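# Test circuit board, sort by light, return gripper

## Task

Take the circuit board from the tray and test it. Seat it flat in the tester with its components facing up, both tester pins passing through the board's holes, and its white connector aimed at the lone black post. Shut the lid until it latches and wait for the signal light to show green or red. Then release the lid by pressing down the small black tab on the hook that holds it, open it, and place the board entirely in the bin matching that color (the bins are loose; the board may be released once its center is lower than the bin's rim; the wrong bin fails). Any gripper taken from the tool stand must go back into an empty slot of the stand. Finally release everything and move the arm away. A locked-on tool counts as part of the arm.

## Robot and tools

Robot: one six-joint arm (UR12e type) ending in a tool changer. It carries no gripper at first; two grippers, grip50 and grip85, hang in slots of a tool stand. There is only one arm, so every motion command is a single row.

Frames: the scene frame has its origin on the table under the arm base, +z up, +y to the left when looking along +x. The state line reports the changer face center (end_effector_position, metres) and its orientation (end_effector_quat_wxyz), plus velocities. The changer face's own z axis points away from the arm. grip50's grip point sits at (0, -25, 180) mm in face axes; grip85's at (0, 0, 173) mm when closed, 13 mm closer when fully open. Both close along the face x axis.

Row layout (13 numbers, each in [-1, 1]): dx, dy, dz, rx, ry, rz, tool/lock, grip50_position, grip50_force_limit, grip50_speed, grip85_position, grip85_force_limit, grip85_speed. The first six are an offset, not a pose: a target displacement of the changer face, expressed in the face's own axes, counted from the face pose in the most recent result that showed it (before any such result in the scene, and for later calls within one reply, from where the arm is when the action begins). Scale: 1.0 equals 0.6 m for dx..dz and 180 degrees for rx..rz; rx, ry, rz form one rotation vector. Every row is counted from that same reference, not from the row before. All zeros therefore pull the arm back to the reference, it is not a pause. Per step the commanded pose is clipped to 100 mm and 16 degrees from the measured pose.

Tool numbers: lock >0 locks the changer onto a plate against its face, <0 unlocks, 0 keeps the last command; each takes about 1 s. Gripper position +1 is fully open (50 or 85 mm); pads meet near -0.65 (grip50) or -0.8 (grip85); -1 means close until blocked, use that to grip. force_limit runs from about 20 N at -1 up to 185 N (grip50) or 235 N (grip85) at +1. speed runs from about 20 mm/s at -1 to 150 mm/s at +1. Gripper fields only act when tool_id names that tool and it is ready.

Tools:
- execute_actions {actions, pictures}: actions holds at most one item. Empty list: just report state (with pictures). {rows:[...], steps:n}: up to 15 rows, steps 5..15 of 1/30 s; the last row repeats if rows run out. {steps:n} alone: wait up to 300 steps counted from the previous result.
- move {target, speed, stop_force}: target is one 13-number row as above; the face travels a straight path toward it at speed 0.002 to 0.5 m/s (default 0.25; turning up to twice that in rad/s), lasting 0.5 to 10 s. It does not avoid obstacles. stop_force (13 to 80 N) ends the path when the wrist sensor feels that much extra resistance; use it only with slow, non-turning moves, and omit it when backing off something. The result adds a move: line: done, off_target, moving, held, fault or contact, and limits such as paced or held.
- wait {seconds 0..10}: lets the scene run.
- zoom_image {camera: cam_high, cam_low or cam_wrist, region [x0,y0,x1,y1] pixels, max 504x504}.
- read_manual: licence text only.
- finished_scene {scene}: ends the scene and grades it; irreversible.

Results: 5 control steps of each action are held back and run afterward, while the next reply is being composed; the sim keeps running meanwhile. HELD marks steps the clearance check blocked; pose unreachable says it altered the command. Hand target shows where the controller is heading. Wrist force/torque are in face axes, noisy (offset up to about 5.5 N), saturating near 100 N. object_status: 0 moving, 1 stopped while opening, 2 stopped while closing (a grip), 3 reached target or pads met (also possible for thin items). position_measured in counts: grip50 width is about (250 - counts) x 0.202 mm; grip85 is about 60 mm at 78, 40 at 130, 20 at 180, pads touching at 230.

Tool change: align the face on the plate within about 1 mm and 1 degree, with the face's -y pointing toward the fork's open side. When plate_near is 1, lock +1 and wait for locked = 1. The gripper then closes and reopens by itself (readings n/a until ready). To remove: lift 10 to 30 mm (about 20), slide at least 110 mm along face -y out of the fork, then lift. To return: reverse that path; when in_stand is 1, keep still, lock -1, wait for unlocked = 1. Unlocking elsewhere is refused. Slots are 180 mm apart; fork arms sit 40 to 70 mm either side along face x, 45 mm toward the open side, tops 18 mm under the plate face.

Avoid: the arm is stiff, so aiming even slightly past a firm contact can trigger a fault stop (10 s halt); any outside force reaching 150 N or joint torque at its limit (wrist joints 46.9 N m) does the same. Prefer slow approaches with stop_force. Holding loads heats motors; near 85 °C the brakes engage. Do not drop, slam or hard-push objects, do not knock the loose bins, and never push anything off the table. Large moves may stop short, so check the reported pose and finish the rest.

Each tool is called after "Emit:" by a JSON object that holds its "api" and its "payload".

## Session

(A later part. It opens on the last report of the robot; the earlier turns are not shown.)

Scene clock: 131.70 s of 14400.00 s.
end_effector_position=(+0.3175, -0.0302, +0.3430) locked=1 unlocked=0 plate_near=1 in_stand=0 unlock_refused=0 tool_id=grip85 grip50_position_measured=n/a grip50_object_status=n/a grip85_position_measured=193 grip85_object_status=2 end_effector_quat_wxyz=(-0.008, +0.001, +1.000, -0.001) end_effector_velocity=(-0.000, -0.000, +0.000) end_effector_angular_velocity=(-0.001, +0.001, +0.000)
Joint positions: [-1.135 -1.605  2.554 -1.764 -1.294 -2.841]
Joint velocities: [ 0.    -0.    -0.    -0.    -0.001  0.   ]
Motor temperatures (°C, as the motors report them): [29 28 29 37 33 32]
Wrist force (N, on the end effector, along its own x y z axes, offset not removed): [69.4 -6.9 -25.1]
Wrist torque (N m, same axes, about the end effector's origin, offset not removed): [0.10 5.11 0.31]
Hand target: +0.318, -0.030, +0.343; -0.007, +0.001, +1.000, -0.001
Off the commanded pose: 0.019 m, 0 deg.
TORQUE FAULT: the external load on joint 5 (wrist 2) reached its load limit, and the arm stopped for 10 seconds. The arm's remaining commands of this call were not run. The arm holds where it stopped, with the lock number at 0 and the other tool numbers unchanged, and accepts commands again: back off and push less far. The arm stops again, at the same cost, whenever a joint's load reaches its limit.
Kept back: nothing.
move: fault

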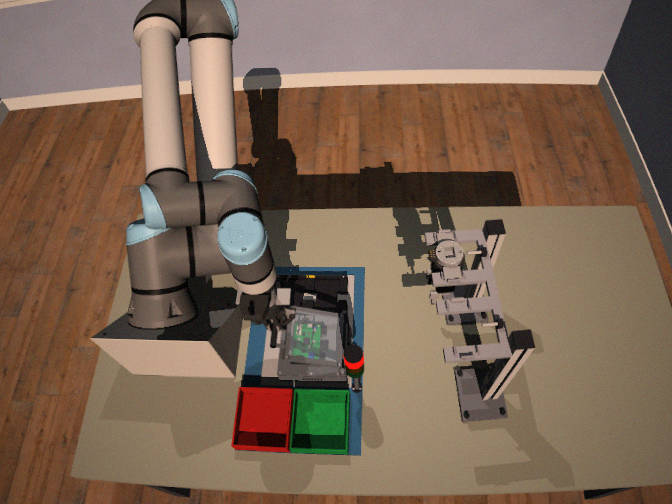

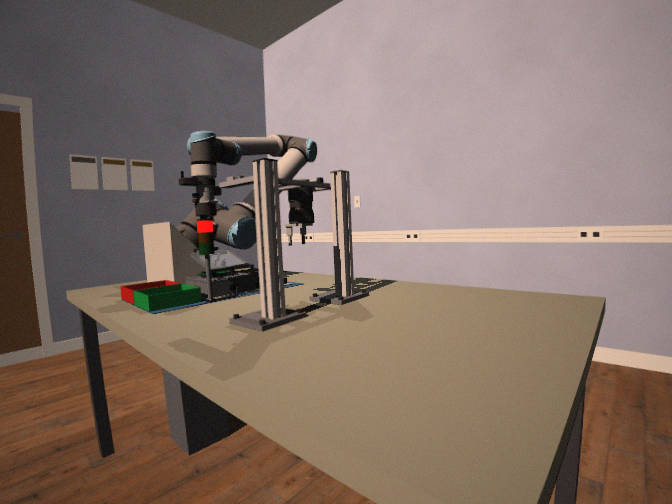

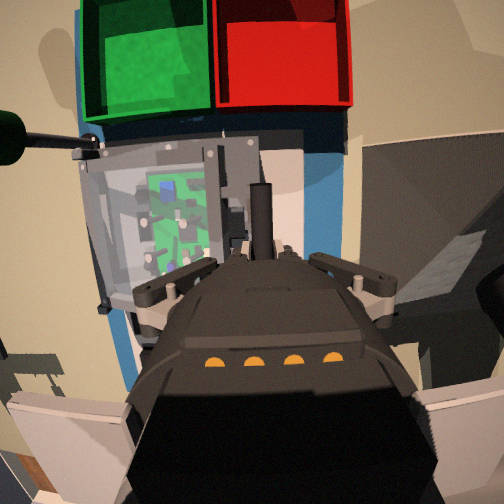

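Emit:
{"api": "move", "payload": {"target": [0.003,0,0,0,0,0,0,1,0,0,-0.45,-0.7,-0.5], "speed": 0.01}}

Emit:
{"api": "move", "payload": {"target": [0,0,-0.06,0,0,0,0,1,0,0,-0.45,-0.7,-0.5], "speed": 0.03}}

Emit:
{"api": "move", "payload": {"target": [-0.05,-0.42,0,-0.278,0,0,0,1,0,0,-1,0,0.5], "speed": 0.15}}

Scene clock: 132.70 s of 14400.00 s.
end_effector_position=(+0.3157, -0.0302, +0.3430) locked=1 unlocked=0 plate_near=1 in_stand=0 unlock_refused=0 tool_id=grip85 grip50_position_measured=n/a grip50_object_status=n/a grip85_position_measured=186 grip85_object_status=3 end_effector_quat_wxyz=(-0.008, +0.001, +1.000, -0.001) end_effector_velocity=(-0.001, +0.000, -0.000) end_effector_angular_velocity=(+0.000, +0.001, +0.000)
Joint positions: [-1.139 -1.608  2.556 -1.763 -1.297 -2.844]
Joint velocities: [-0.001 -0.001  0.001  0.001 -0.002 -0.001]
Motor temperatures (°C, as the motors report them): [29 28 29 37 33 32]
Wrist force (N, on the end effector, along its own x y z axes, offset not removed): [-1.2 -1.9 -0.3]
Wrist torque (N m, same axes, about the end effector's origin, offset not removed): [-0.23 0.01 -0.09]
Hand target: +0.316, -0.030, +0.343; -0.008, +0.001, +1.000, -0.001
Off the commanded pose: 0.000 m, 0 deg.
Kept back: nothing.
move: done

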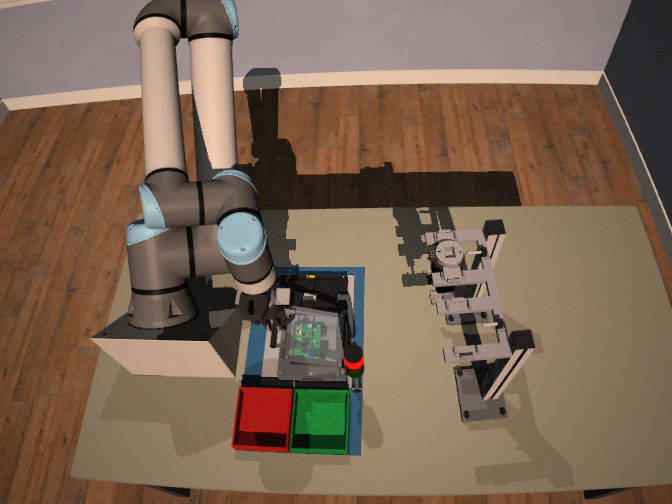

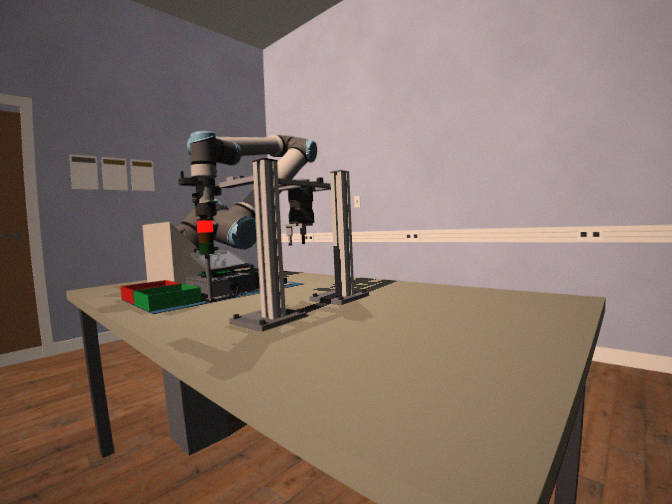

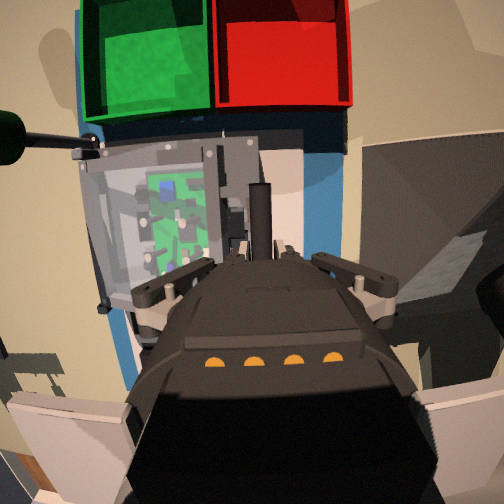

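Scene clock: 134.23 s of 14400.00 s.
end_effector_position=(+0.3163, -0.0301, +0.3789) locked=1 unlocked=0 plate_near=1 in_stand=0 unlock_refused=0 tool_id=grip85 grip50_position_measured=n/a grip50_object_status=n/a grip85_position_measured=186 grip85_object_status=3 end_effector_quat_wxyz=(-0.008, +0.001, +1.000, -0.001) end_effector_velocity=(-0.000, -0.000, +0.002) end_effector_angular_velocity=(+0.000, -0.000, +0.000)
Joint positions: [-1.163 -1.63   2.504 -1.684 -1.313 -2.861]
Joint velocities: [-0.001 -0.001 -0.002  0.003 -0.001 -0.001]
Motor temperatures (°C, as the motors report them): [29 28 29 37 33 32]
Wrist force (N, on the end effector, along its own x y z axes, offset not removed): [-0.1 -3.4 1.2]
Wrist torque (N m, same axes, about the end effector's origin, offset not removed): [-0.39 0.15 0.01]
Hand target: +0.316, -0.030, +0.379; -0.008, +0.001, +1.000, -0.001
Off the commanded pose: 0.000 m, 0 deg.
Kept back: nothing.
move: done

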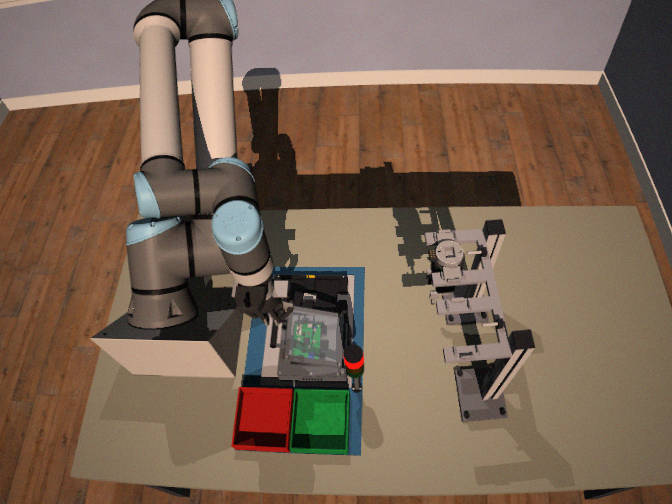

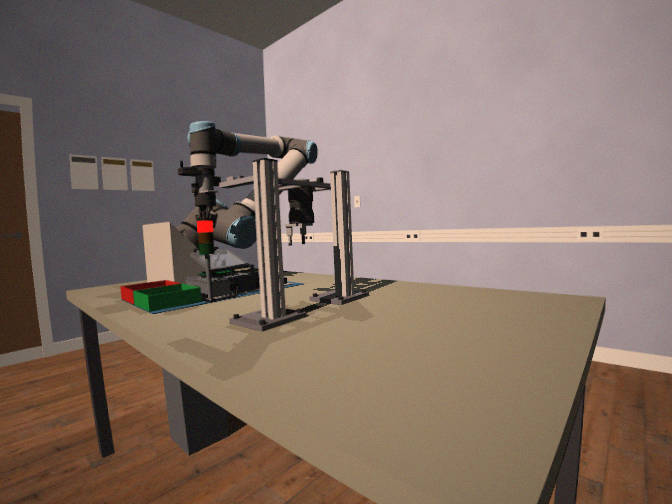

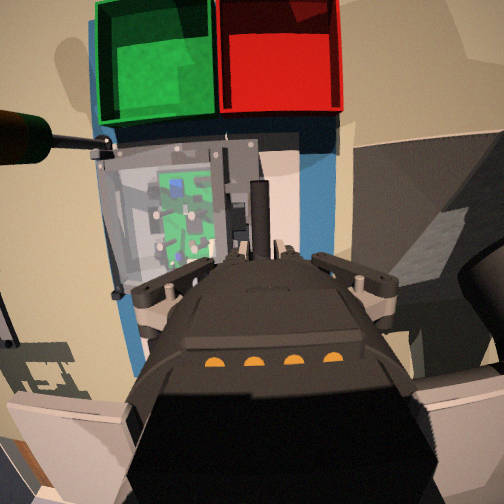

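Scene clock: 137.60 s of 14400.00 s.
end_effector_position=(+0.3461, -0.2818, +0.3788) locked=1 unlocked=0 plate_near=1 in_stand=0 unlock_refused=0 tool_id=grip85 grip50_position_measured=n/a grip50_object_status=n/a grip85_position_measured=232 grip85_object_status=3 end_effector_quat_wxyz=(-0.008, +0.004, +0.907, +0.422) end_effector_velocity=(+0.000, -0.002, +0.000) end_effector_angular_velocity=(+0.006, +0.001, -0.000)
Joint positions: [-1.257 -0.754  1.983 -1.128 -1.289 -3.157]
Joint velocities: [ 0.     0.006 -0.005  0.006 -0.001 -0.001]
Motor temperatures (°C, as the motors report them): [29 28 29 37 33 32]
Wrist force (N, on the end effector, along its own x y z axes, offset not removed): [-0.2 -4.9 -1.9]
Wrist torque (N m, same axes, about the end effector's origin, offset not removed): [-0.31 -0.01 0.07]
Hand target: +0.346, -0.282, +0.379; -0.008, +0.004, +0.907, +0.422
Off the commanded pose: 0.001 m, 0 deg.
Kept back: nothing.
move: done

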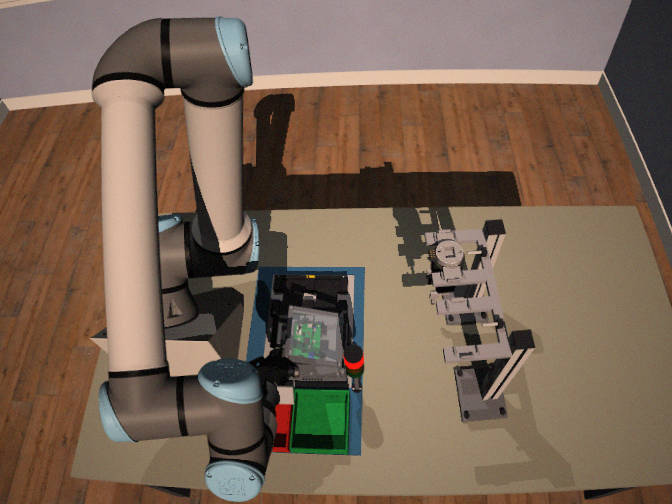

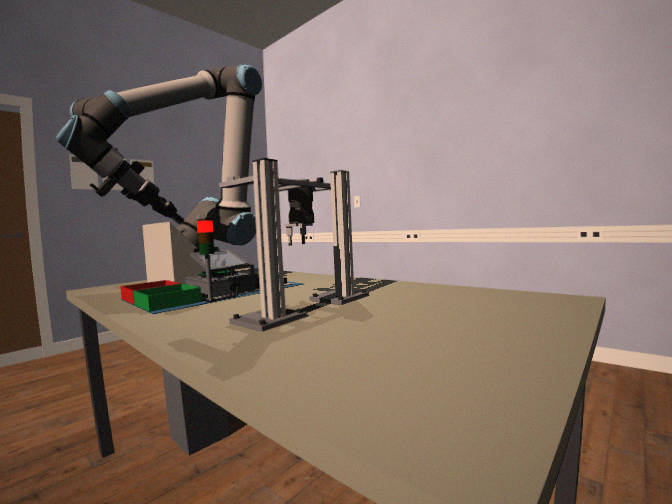

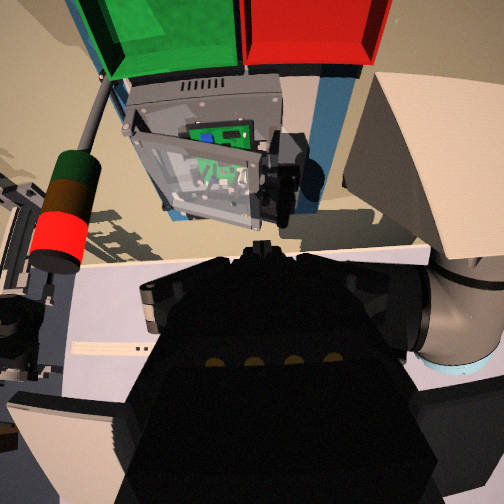

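Emit:
{"api": "execute_actions", "payload": {"actions": []}}

Scene clock: 138.13 s of 14400.00 s.
end_effector_position=(+0.3461, -0.2819, +0.3788) locked=1 unlocked=0 plate_near=1 in_stand=0 unlock_refused=0 tool_id=grip85 grip50_position_measured=n/a grip50_object_status=n/a grip85_position_measured=232 grip85_object_status=3 end_effector_quat_wxyz=(-0.008, +0.004, +0.907, +0.422) end_effector_velocity=(-0.000, -0.000, +0.000) end_effector_angular_velocity=(-0.000, +0.000, -0.001)
Joint positions: [-1.257 -0.753  1.982 -1.128 -1.289 -3.157]
Joint velocities: [-0.     0.     0.    -0.     0.     0.001]
Motor temperatures (°C, as the motors report them): [29 28 29 37 33 32]
Wrist force (N, on the end effector, along its own x y z axes, offset not removed): [-1.0 -4.0 -0.4]
Wrist torque (N m, same axes, about the end effector's origin, offset not removed): [-0.35 -0.06 -0.04]
Hand target: +0.346, -0.282, +0.379; -0.008, +0.004, +0.907, +0.422
Off the commanded pose: 0.000 m, 0 deg.
Kept back: nothing.
Steps of this call (steps 1 to 16: nothing new was sent). Readings (end_effector_position | what the end effector reports):
1: (+0.3461, -0.2818, +0.3788) | locked=1 unlocked=0 plate_near=1 in_stand=0 unlock_refused=0 tool_id=grip85 grip50_position_measured=n/a grip50_object_status=n/a grip85_position_measured=232 grip85_object_status=3
2: (+0.3461, -0.2819, +0.3788) | locked=1 unlocked=0 plate_near=1 in_stand=0 unlock_refused=0 tool_id=grip85 grip50_position_measured=n/a grip50_object_status=n/a grip85_position_measured=232 grip85_object_status=3
4: (+0.3461, -0.2819, +0.3788) | locked=1 unlocked=0 plate_near=1 in_stand=0 unlock_refused=0 tool_id=grip85 grip50_position_measured=n/a grip50_object_status=n/a grip85_position_measured=232 grip85_object_status=3
8: (+0.3461, -0.2819, +0.3788) | locked=1 unlocked=0 plate_near=1 in_stand=0 unlock_refused=0 tool_id=grip85 grip50_position_measured=n/a grip50_object_status=n/a grip85_position_measured=232 grip85_object_status=3
16: the state above

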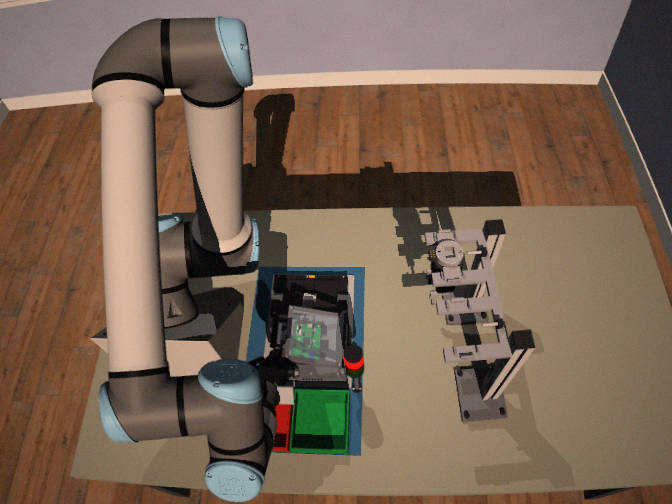

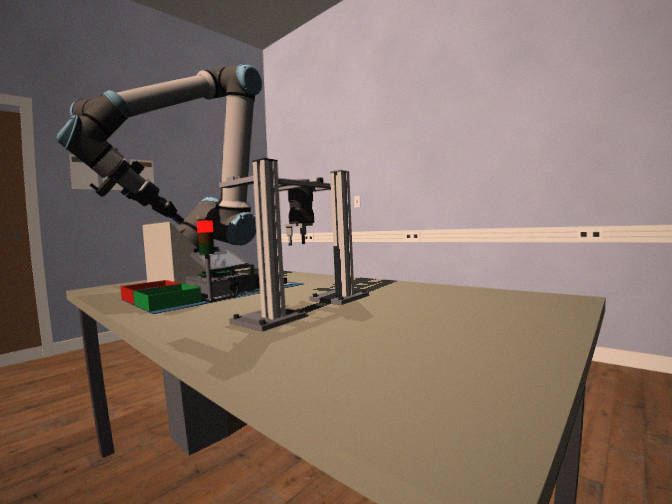

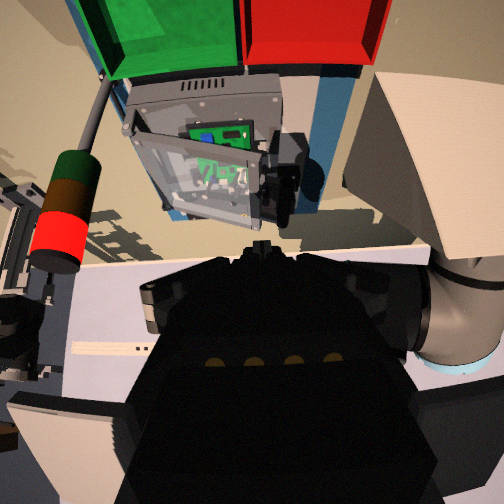

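Emit:
{"api": "zoom_image", "payload": {"camera": "cam_low", "region": [120, 200, 320, 320]}}

Emit:
{"api": "zoom_image", "payload": {"camera": "cam_high", "region": [230, 260, 390, 460]}}

Region (120, 200, 320, 320) of cam_low's 672x504 image, scaled by 2.520, with more detail than that image has; it fills the top 302 rows of this view, and the rest is white.

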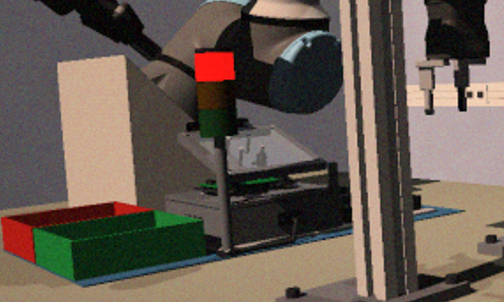

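Region (230, 260, 390, 460) of cam_high's 672x504 image, scaled by 2.520, with more detail than that image has; it fills the left 403 columns of this view, and the rest is white.

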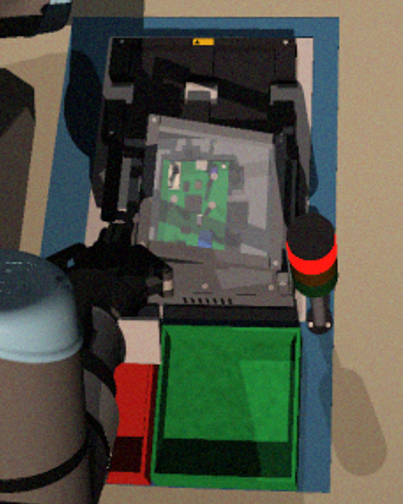

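Emit:
{"api": "move", "payload": {"target": [0,-0.2083,0.1357,0,0,0,0,0,0,0,-1,0,0], "speed": 0.08, "stop_force": 15}}

Scene clock: 140.83 s of 14400.00 s.
end_effector_position=(+0.3437, -0.2999, +0.2310) locked=1 unlocked=0 plate_near=1 in_stand=0 unlock_refused=0 tool_id=grip85 grip50_position_measured=n/a grip50_object_status=n/a grip85_position_measured=232 grip85_object_status=3 end_effector_quat_wxyz=(-0.008, +0.004, +0.907, +0.422) end_effector_velocity=(-0.000, -0.000, -0.002) end_effector_angular_velocity=(+0.001, +0.001, +0.001)
Joint positions: [-1.212 -0.577  2.071 -1.391 -1.243 -3.162]
Joint velocities: [ 0.001  0.003  0.001 -0.003 -0.001 -0.   ]
Motor temperatures (°C, as the motors report them): [29 28 29 37 33 32]
Wrist force (N, on the end effector, along its own x y z axes, offset not removed): [-0.9 -7.8 -1.4]
Wrist torque (N m, same axes, about the end effector's origin, offset not removed): [-0.53 0.14 0.12]
Hand target: +0.344, -0.300, +0.231; -0.008, +0.004, +0.907, +0.422
Off the commanded pose: 0.000 m, 0 deg.
Kept back: nothing.
move: done

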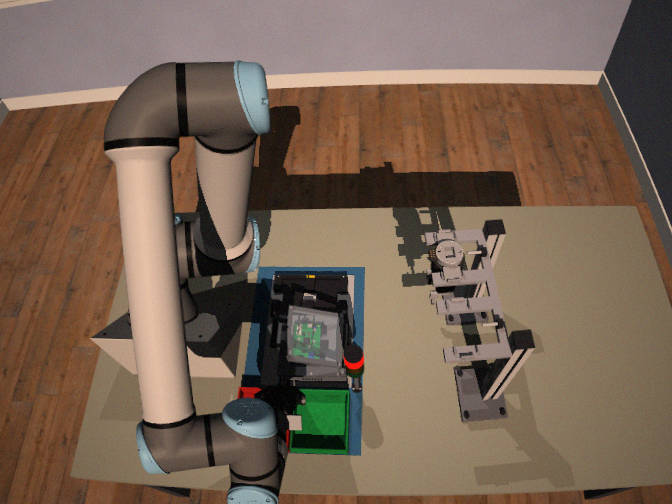

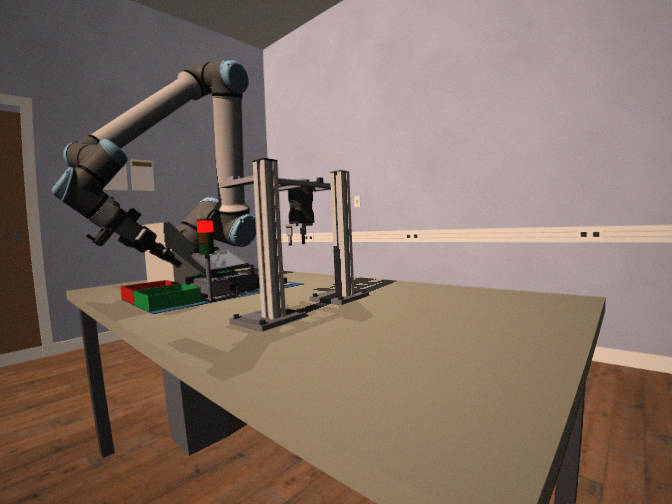

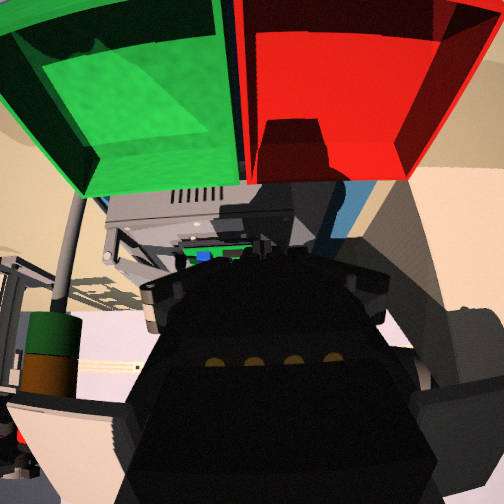

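Emit:
{"api": "move", "payload": {"target": [0,0.06,0.0715,0,0,0,0,0,0,0,-1,0,0], "speed": 0.02, "stop_force": 13}}

Emit:
{"api": "zoom_image", "payload": {"camera": "cam_low", "region": [120, 200, 320, 320]}}

Scene clock: 144.13 s of 14400.00 s.
end_effector_position=(+0.3437, -0.2442, +0.2309) locked=1 unlocked=0 plate_near=1 in_stand=0 unlock_refused=0 tool_id=grip85 grip50_position_measured=n/a grip50_object_status=n/a grip85_position_measured=232 grip85_object_status=3 end_effector_quat_wxyz=(-0.008, +0.004, +0.907, +0.422) end_effector_velocity=(+0.000, +0.002, +0.000) end_effector_angular_velocity=(-0.000, -0.002, -0.000)
Joint positions: [-1.186 -0.657  2.158 -1.397 -1.218 -3.165]
Joint velocities: [ 0.001 -0.003  0.003 -0.     0.002 -0.001]
Motor temperatures (°C, as the motors report them): [29 28 29 37 33 32]
Wrist force (N, on the end effector, along its own x y z axes, offset not removed): [-0.4 -11.6 -5.8]
Wrist torque (N m, same axes, about the end effector's origin, offset not removed): [1.54 0.73 0.02]
Hand target: +0.344, -0.244, +0.231; -0.008, +0.004, +0.907, +0.422
Off the commanded pose: 0.000 m, 0 deg.
Kept back: nothing.
move: done

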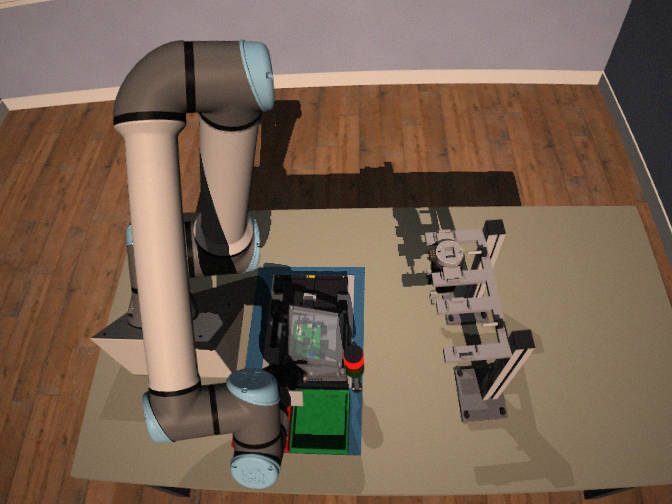

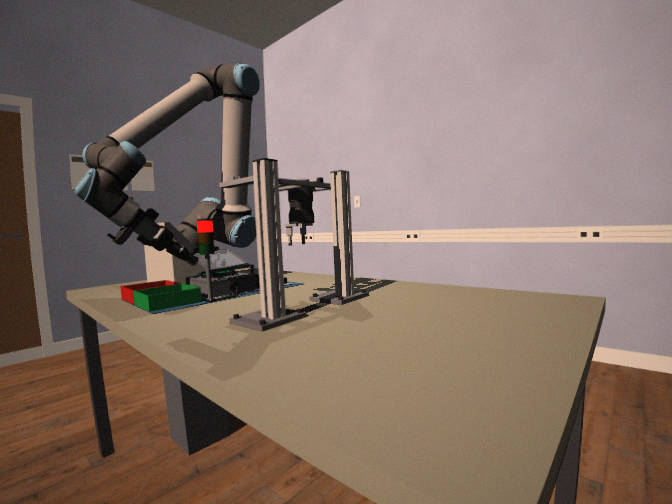

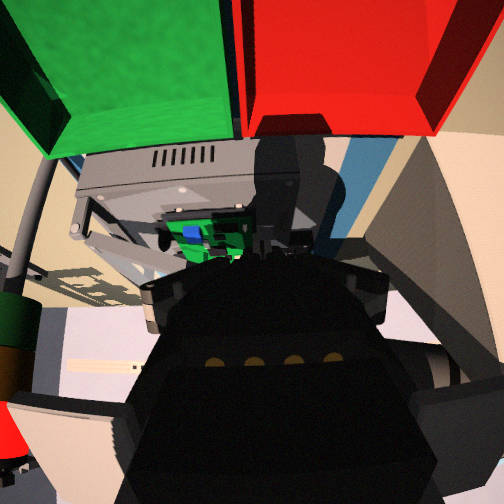

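Region (120, 200, 320, 320) of cam_low's 672x504 image, scaled by 2.520, with more detail than that image has; it fills the top 302 rows of this view, and the rest is white.

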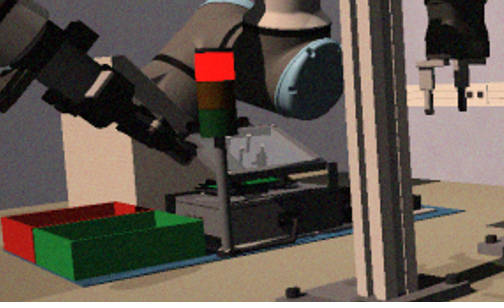

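Emit:
{"api": "move", "payload": {"target": [-0.0833,0.0766,-0.0643,0,0,0,0,0,0,0,-1,0,0], "speed": 0.03, "stop_force": 40}}

Emit:
{"api": "zoom_image", "payload": {"camera": "cam_low", "region": [120, 200, 320, 320]}}

Scene clock: 147.30 s of 14400.00 s.
end_effector_position=(+0.3945, -0.2443, +0.2899) locked=1 unlocked=0 plate_near=1 in_stand=0 unlock_refused=0 tool_id=grip85 grip50_position_measured=n/a grip50_object_status=n/a grip85_position_measured=232 grip85_object_status=3 end_effector_quat_wxyz=(-0.008, +0.004, +0.907, +0.422) end_effector_velocity=(+0.001, -0.000, +0.001) end_effector_angular_velocity=(-0.001, +0.001, +0.001)
Joint positions: [-1.13  -0.715  2.054 -1.233 -1.162 -3.171]
Joint velocities: [ 0.001 -0.001 -0.002  0.003 -0.001  0.   ]
Motor temperatures (°C, as the motors report them): [29 28 29 37 33 32]
Wrist force (N, on the end effector, along its own x y z axes, offset not removed): [3.4 -6.0 1.9]
Wrist torque (N m, same axes, about the end effector's origin, offset not removed): [0.79 0.82 0.06]
Hand target: +0.395, -0.244, +0.290; -0.008, +0.004, +0.907, +0.422
Off the commanded pose: 0.000 m, 0 deg.
Kept back: nothing.
move: done

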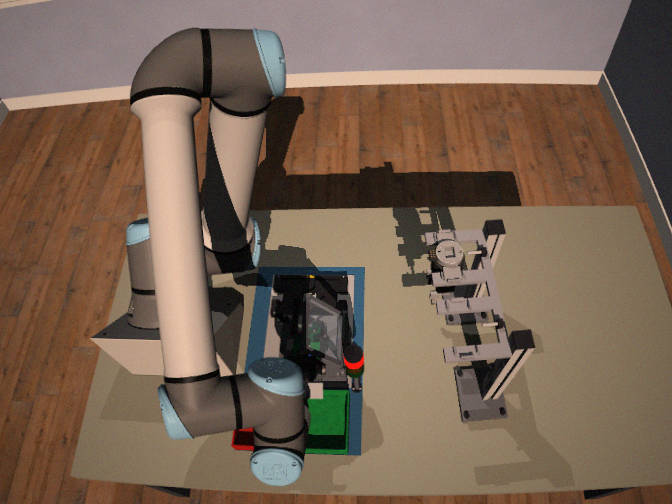

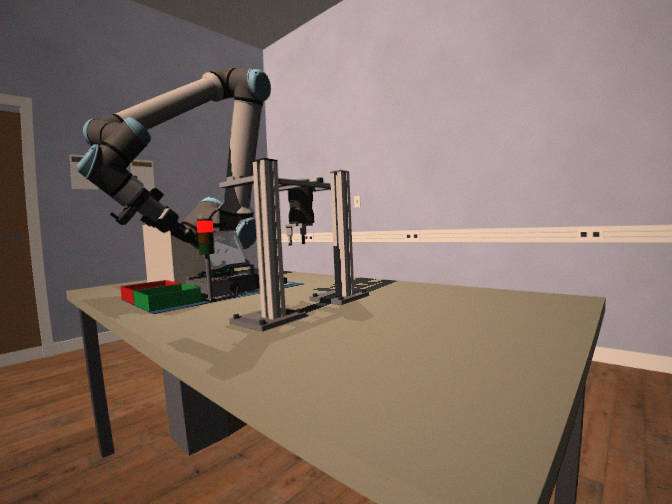

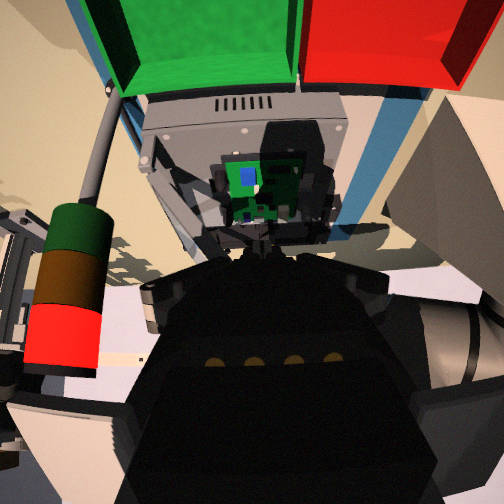

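Region (120, 200, 320, 320) of cam_low's 672x504 image, scaled by 2.520, with more detail than that image has; it fills the top 302 rows of this view, and the rest is white.

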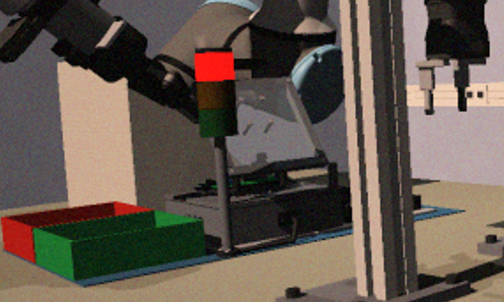

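Emit:
{"api": "move", "payload": {"target": [0.1075,0.3693,0.134,0.2778,0,0,0,0,0,0,-1,0,0], "speed": 0.15}}

Scene clock: 158.07 s of 14400.00 s.
end_effector_position=(+0.3901, -0.2287, +0.3017) locked=1 unlocked=0 plate_near=1 in_stand=0 unlock_refused=0 tool_id=grip85 grip50_position_measured=n/a grip50_object_status=n/a grip85_position_measured=232 grip85_object_status=3 end_effector_quat_wxyz=(-0.006, +0.002, +0.925, +0.380) end_effector_velocity=(-0.000, +0.000, +0.000) end_effector_angular_velocity=(+0.000, +0.000, -0.000)
Joint positions: [-1.136 -0.789  2.102 -1.305 -1.166 -3.136]
Joint velocities: [-0. -0.  0.  0. -0.  0.]
Motor temperatures (°C, as the motors report them): [29 28 29 37 33 32]
Wrist force (N, on the end effector, along its own x y z axes, offset not removed): [1.5 -16.5 -15.8]
Wrist torque (N m, same axes, about the end effector's origin, offset not removed): [1.27 0.76 0.13]
Hand target: +0.390, -0.229, +0.302; -0.006, +0.002, +0.925, +0.381
Off the commanded pose: 0.225 m, 45 deg.
FORCE FAULT: contact force on the arm reached its limit, and the arm stopped for 10 seconds. The contact can be on any part of the arm, not only on its tool. The arm's remaining commands of this call were not run. The arm holds still and accepts commands again. Move the arm away from the contact; if what it grips holds it there, let go first. Pushing or pulling that hard again can fault the arm again.
Kept back: nothing.
move: fault

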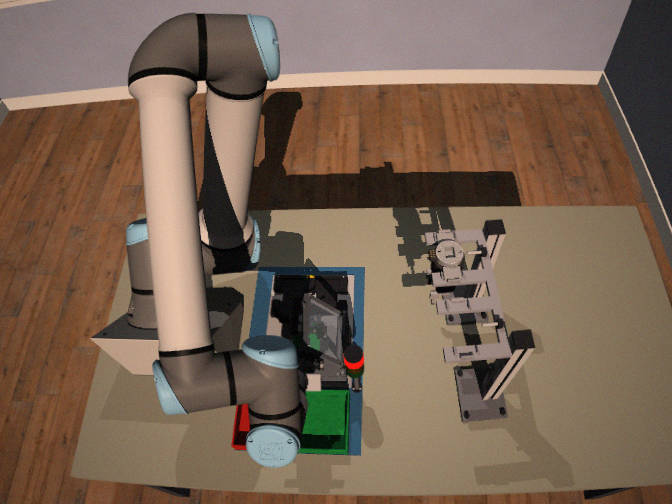

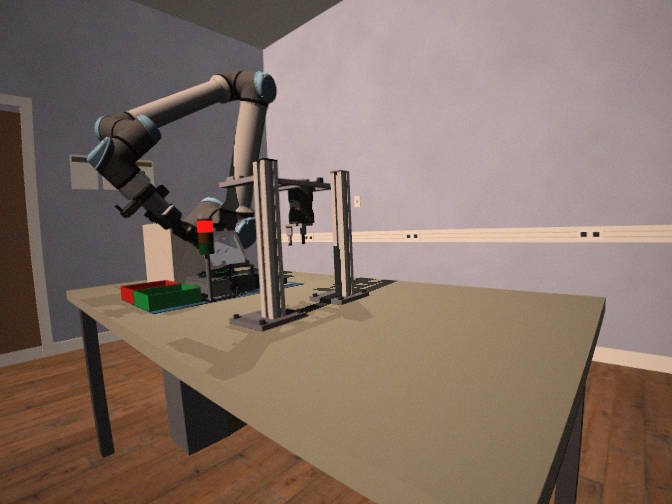

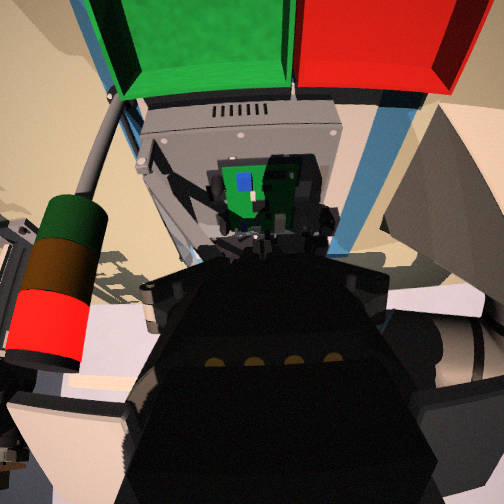

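Emit:
{"api": "move", "payload": {"target": [0.13,0,-0.1,0,0,0,0,0,0,0,-1,0,0], "speed": 0.05}}

Scene clock: 160.63 s of 14400.00 s.
end_effector_position=(+0.3129, -0.2709, +0.3451) locked=1 unlocked=0 plate_near=1 in_stand=0 unlock_refused=0 tool_id=grip85 grip50_position_measured=n/a grip50_object_status=n/a grip85_position_measured=232 grip85_object_status=3 end_effector_quat_wxyz=(-0.006, +0.002, +0.925, +0.380) end_effector_velocity=(-0.001, -0.001, +0.001) end_effector_angular_velocity=(+0.000, +0.000, -0.000)
Joint positions: [-1.296 -0.788  2.094 -1.3   -1.326 -3.135]
Joint velocities: [-0.003 -0.    -0.     0.    -0.003  0.   ]
Motor temperatures (°C, as the motors report them): [29 28 29 37 33 32]
Wrist force (N, on the end effector, along its own x y z axes, offset not removed): [-1.0 -2.9 -1.8]
Wrist torque (N m, same axes, about the end effector's origin, offset not removed): [-0.18 0.24 0.13]
Hand target: +0.313, -0.271, +0.345; -0.006, +0.002, +0.925, +0.380
Off the commanded pose: 0.000 m, 0 deg.
Kept back: nothing.
move: done

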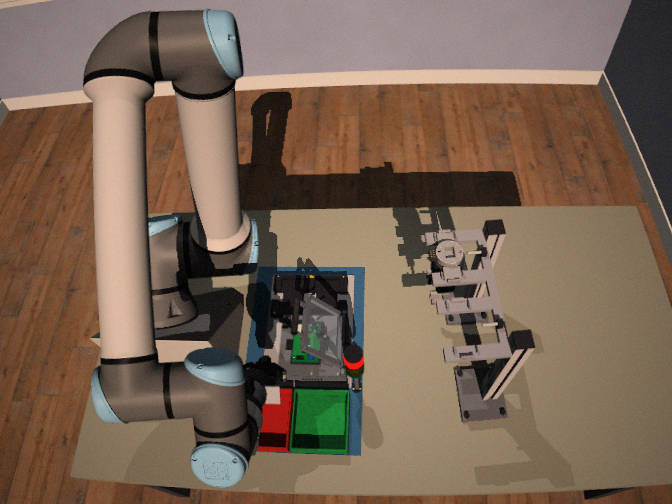

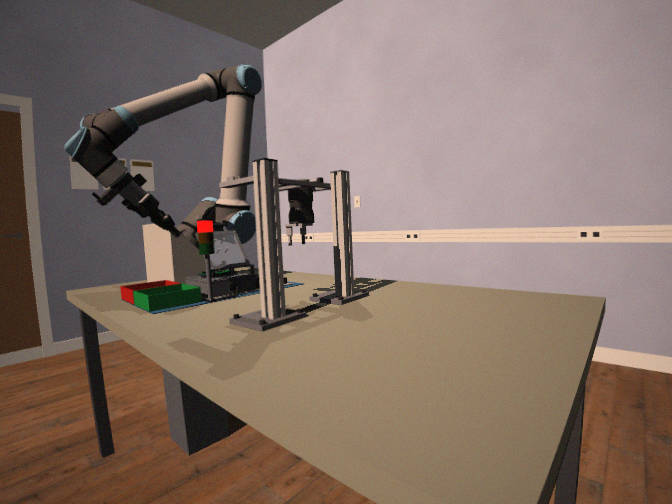

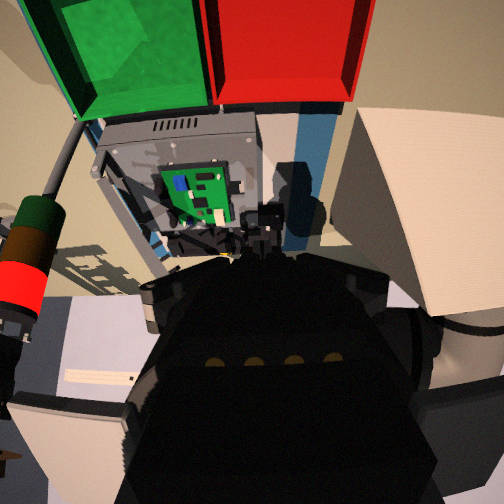

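Emit:
{"api": "move", "payload": {"target": [0,0.1757,-0.1778,0.2483,0,0,0,0,0,0,-1,0,0], "speed": 0.2}}

Scene clock: 163.23 s of 14400.00 s.
end_effector_position=(+0.3147, -0.2712, +0.4950) locked=1 unlocked=0 plate_near=1 in_stand=0 unlock_refused=0 tool_id=grip85 grip50_position_measured=n/a grip50_object_status=n/a grip85_position_measured=232 grip85_object_status=3 end_effector_quat_wxyz=(-0.006, -0.000, +1.000, +0.001) end_effector_velocity=(-0.000, -0.000, +0.002) end_effector_angular_velocity=(-0.011, -0.000, -0.001)
Joint positions: [-1.315 -1.173  2.173 -1.785 -1.415 -2.976]
Joint velocities: [-0.    -0.004  0.001 -0.008 -0.002  0.002]
Motor temperatures (°C, as the motors report them): [29 28 29 37 33 32]
Wrist force (N, on the end effector, along its own x y z axes, offset not removed): [4.9 -0.3 1.6]
Wrist torque (N m, same axes, about the end effector's origin, offset not removed): [-0.19 -0.44 0.07]
Hand target: +0.315, -0.271, +0.495; -0.006, -0.000, +1.000, +0.000
Off the commanded pose: 0.000 m, 0 deg.
Kept back: nothing.
move: done

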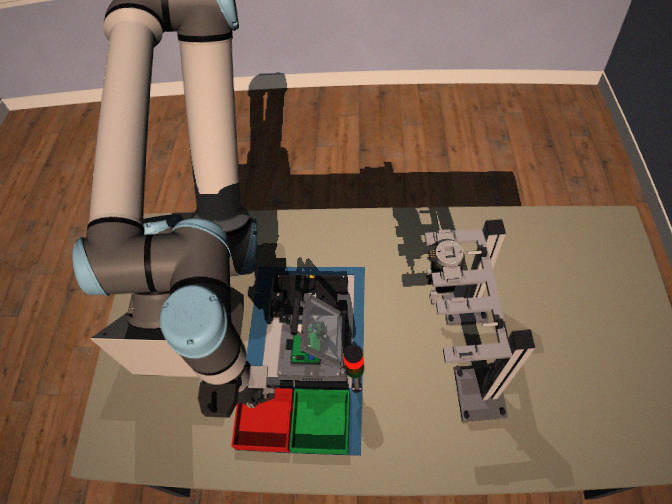

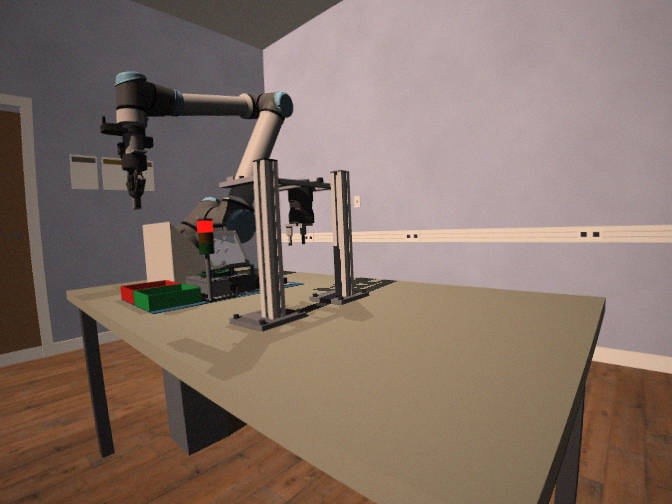

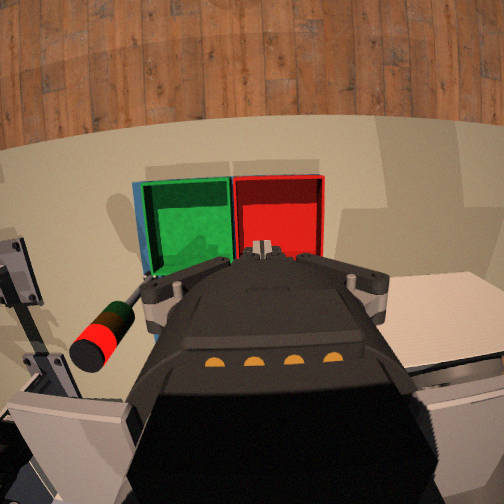

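Emit:
{"api": "move", "payload": {"target": [0.008,0.385,0,0,0,0,0,0,0,0,-1,0,0], "speed": 0.2}}

Emit:
{"api": "move", "payload": {"target": [0,0,0.14,0,0,0,0,0,0,0,-1,0,0], "speed": 0.05, "stop_force": 13}}

Scene clock: 165.30 s of 14400.00 s.
end_effector_position=(+0.3095, -0.0406, +0.4955) locked=1 unlocked=0 plate_near=1 in_stand=0 unlock_refused=0 tool_id=grip85 grip50_position_measured=n/a grip50_object_status=n/a grip85_position_measured=232 grip85_object_status=3 end_effector_quat_wxyz=(-0.006, -0.000, +1.000, +0.001) end_effector_velocity=(-0.000, +0.002, +0.000) end_effector_angular_velocity=(+0.000, -0.000, +0.001)
Joint positions: [-1.247 -1.637  2.325 -1.481 -1.367 -2.927]
Joint velocities: [ 0.    -0.004 -0.     0.004  0.    -0.   ]
Motor temperatures (°C, as the motors report them): [29 28 29 37 33 32]
Wrist force (N, on the end effector, along its own x y z axes, offset not removed): [0.7 -3.7 0.1]
Wrist torque (N m, same axes, about the end effector's origin, offset not removed): [-0.40 -0.04 0.05]
Hand target: +0.310, -0.040, +0.495; -0.006, -0.000, +1.000, +0.001
Off the commanded pose: 0.000 m, 0 deg.
Kept back: nothing.
move: done

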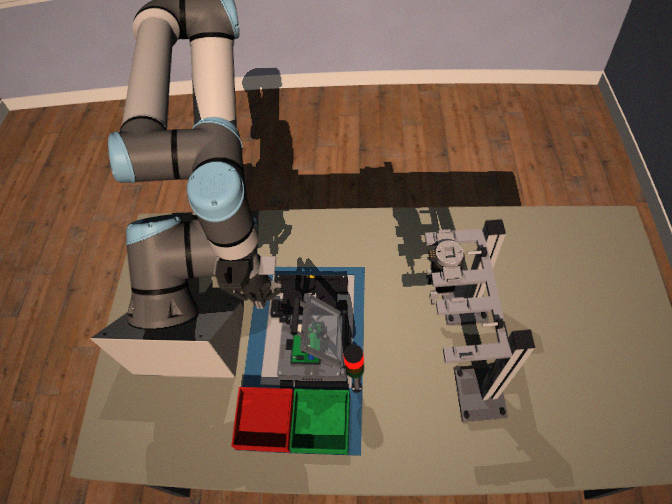

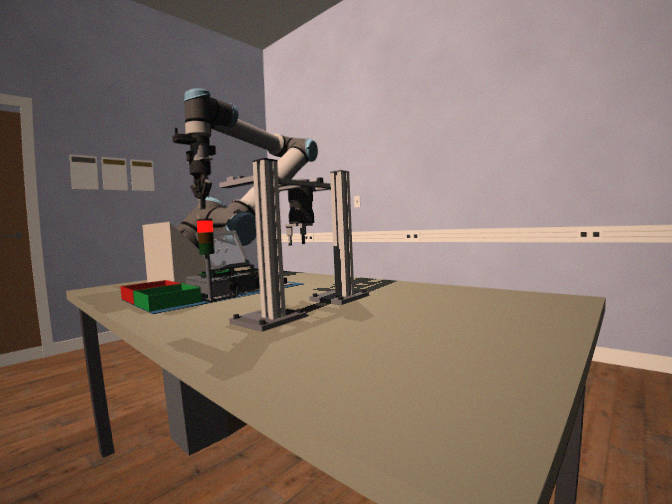

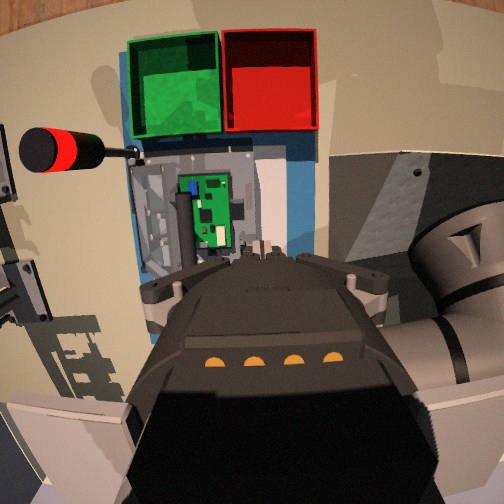

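Scene clock: 167.33 s of 14400.00 s.
end_effector_position=(+0.3085, -0.0404, +0.4116) locked=1 unlocked=0 plate_near=1 in_stand=0 unlock_refused=0 tool_id=grip85 grip50_position_measured=n/a grip50_object_status=n/a grip85_position_measured=232 grip85_object_status=3 end_effector_quat_wxyz=(-0.006, -0.000, +1.000, +0.001) end_effector_velocity=(+0.000, -0.000, -0.002) end_effector_angular_velocity=(-0.001, -0.001, -0.001)
Joint positions: [-1.207 -1.628  2.46  -1.631 -1.339 -2.898]
Joint velocities: [ 0.001  0.001  0.003 -0.004  0.001  0.002]
Motor temperatures (°C, as the motors report them): [29 28 29 37 33 32]
Wrist force (N, on the end effector, along its own x y z axes, offset not removed): [-0.8 -5.0 3.4]
Wrist torque (N m, same axes, about the end effector's origin, offset not removed): [-0.39 0.27 0.15]
Hand target: +0.309, -0.040, +0.411; -0.006, -0.000, +1.000, +0.001
Off the commanded pose: 0.000 m, 0 deg.
Kept back: nothing.
move: done

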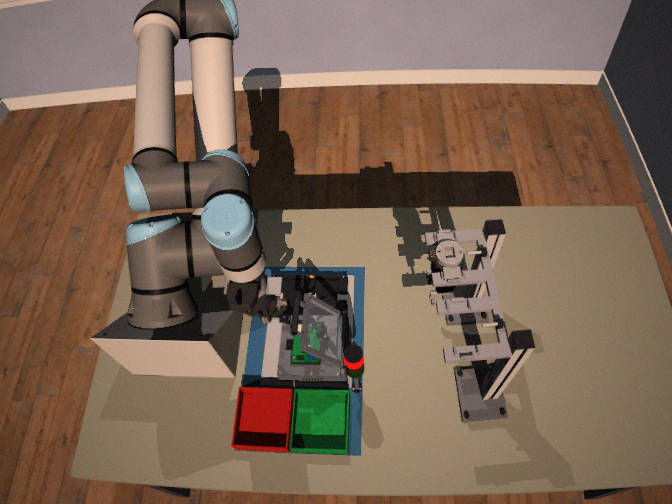

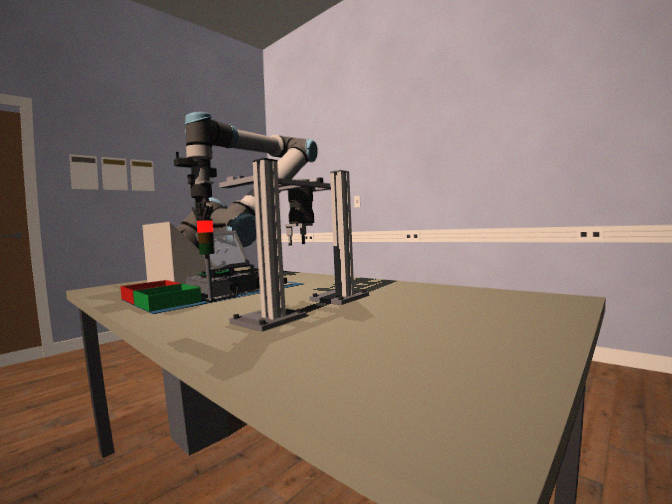

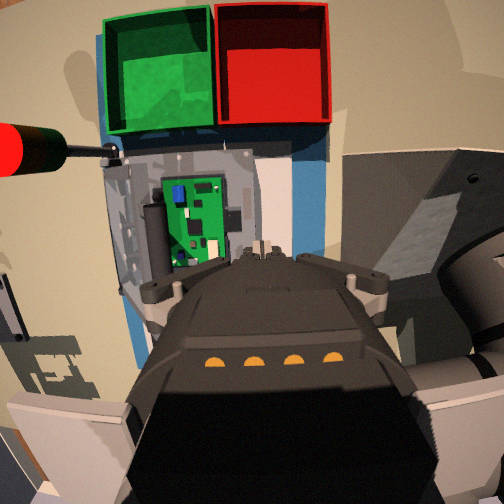

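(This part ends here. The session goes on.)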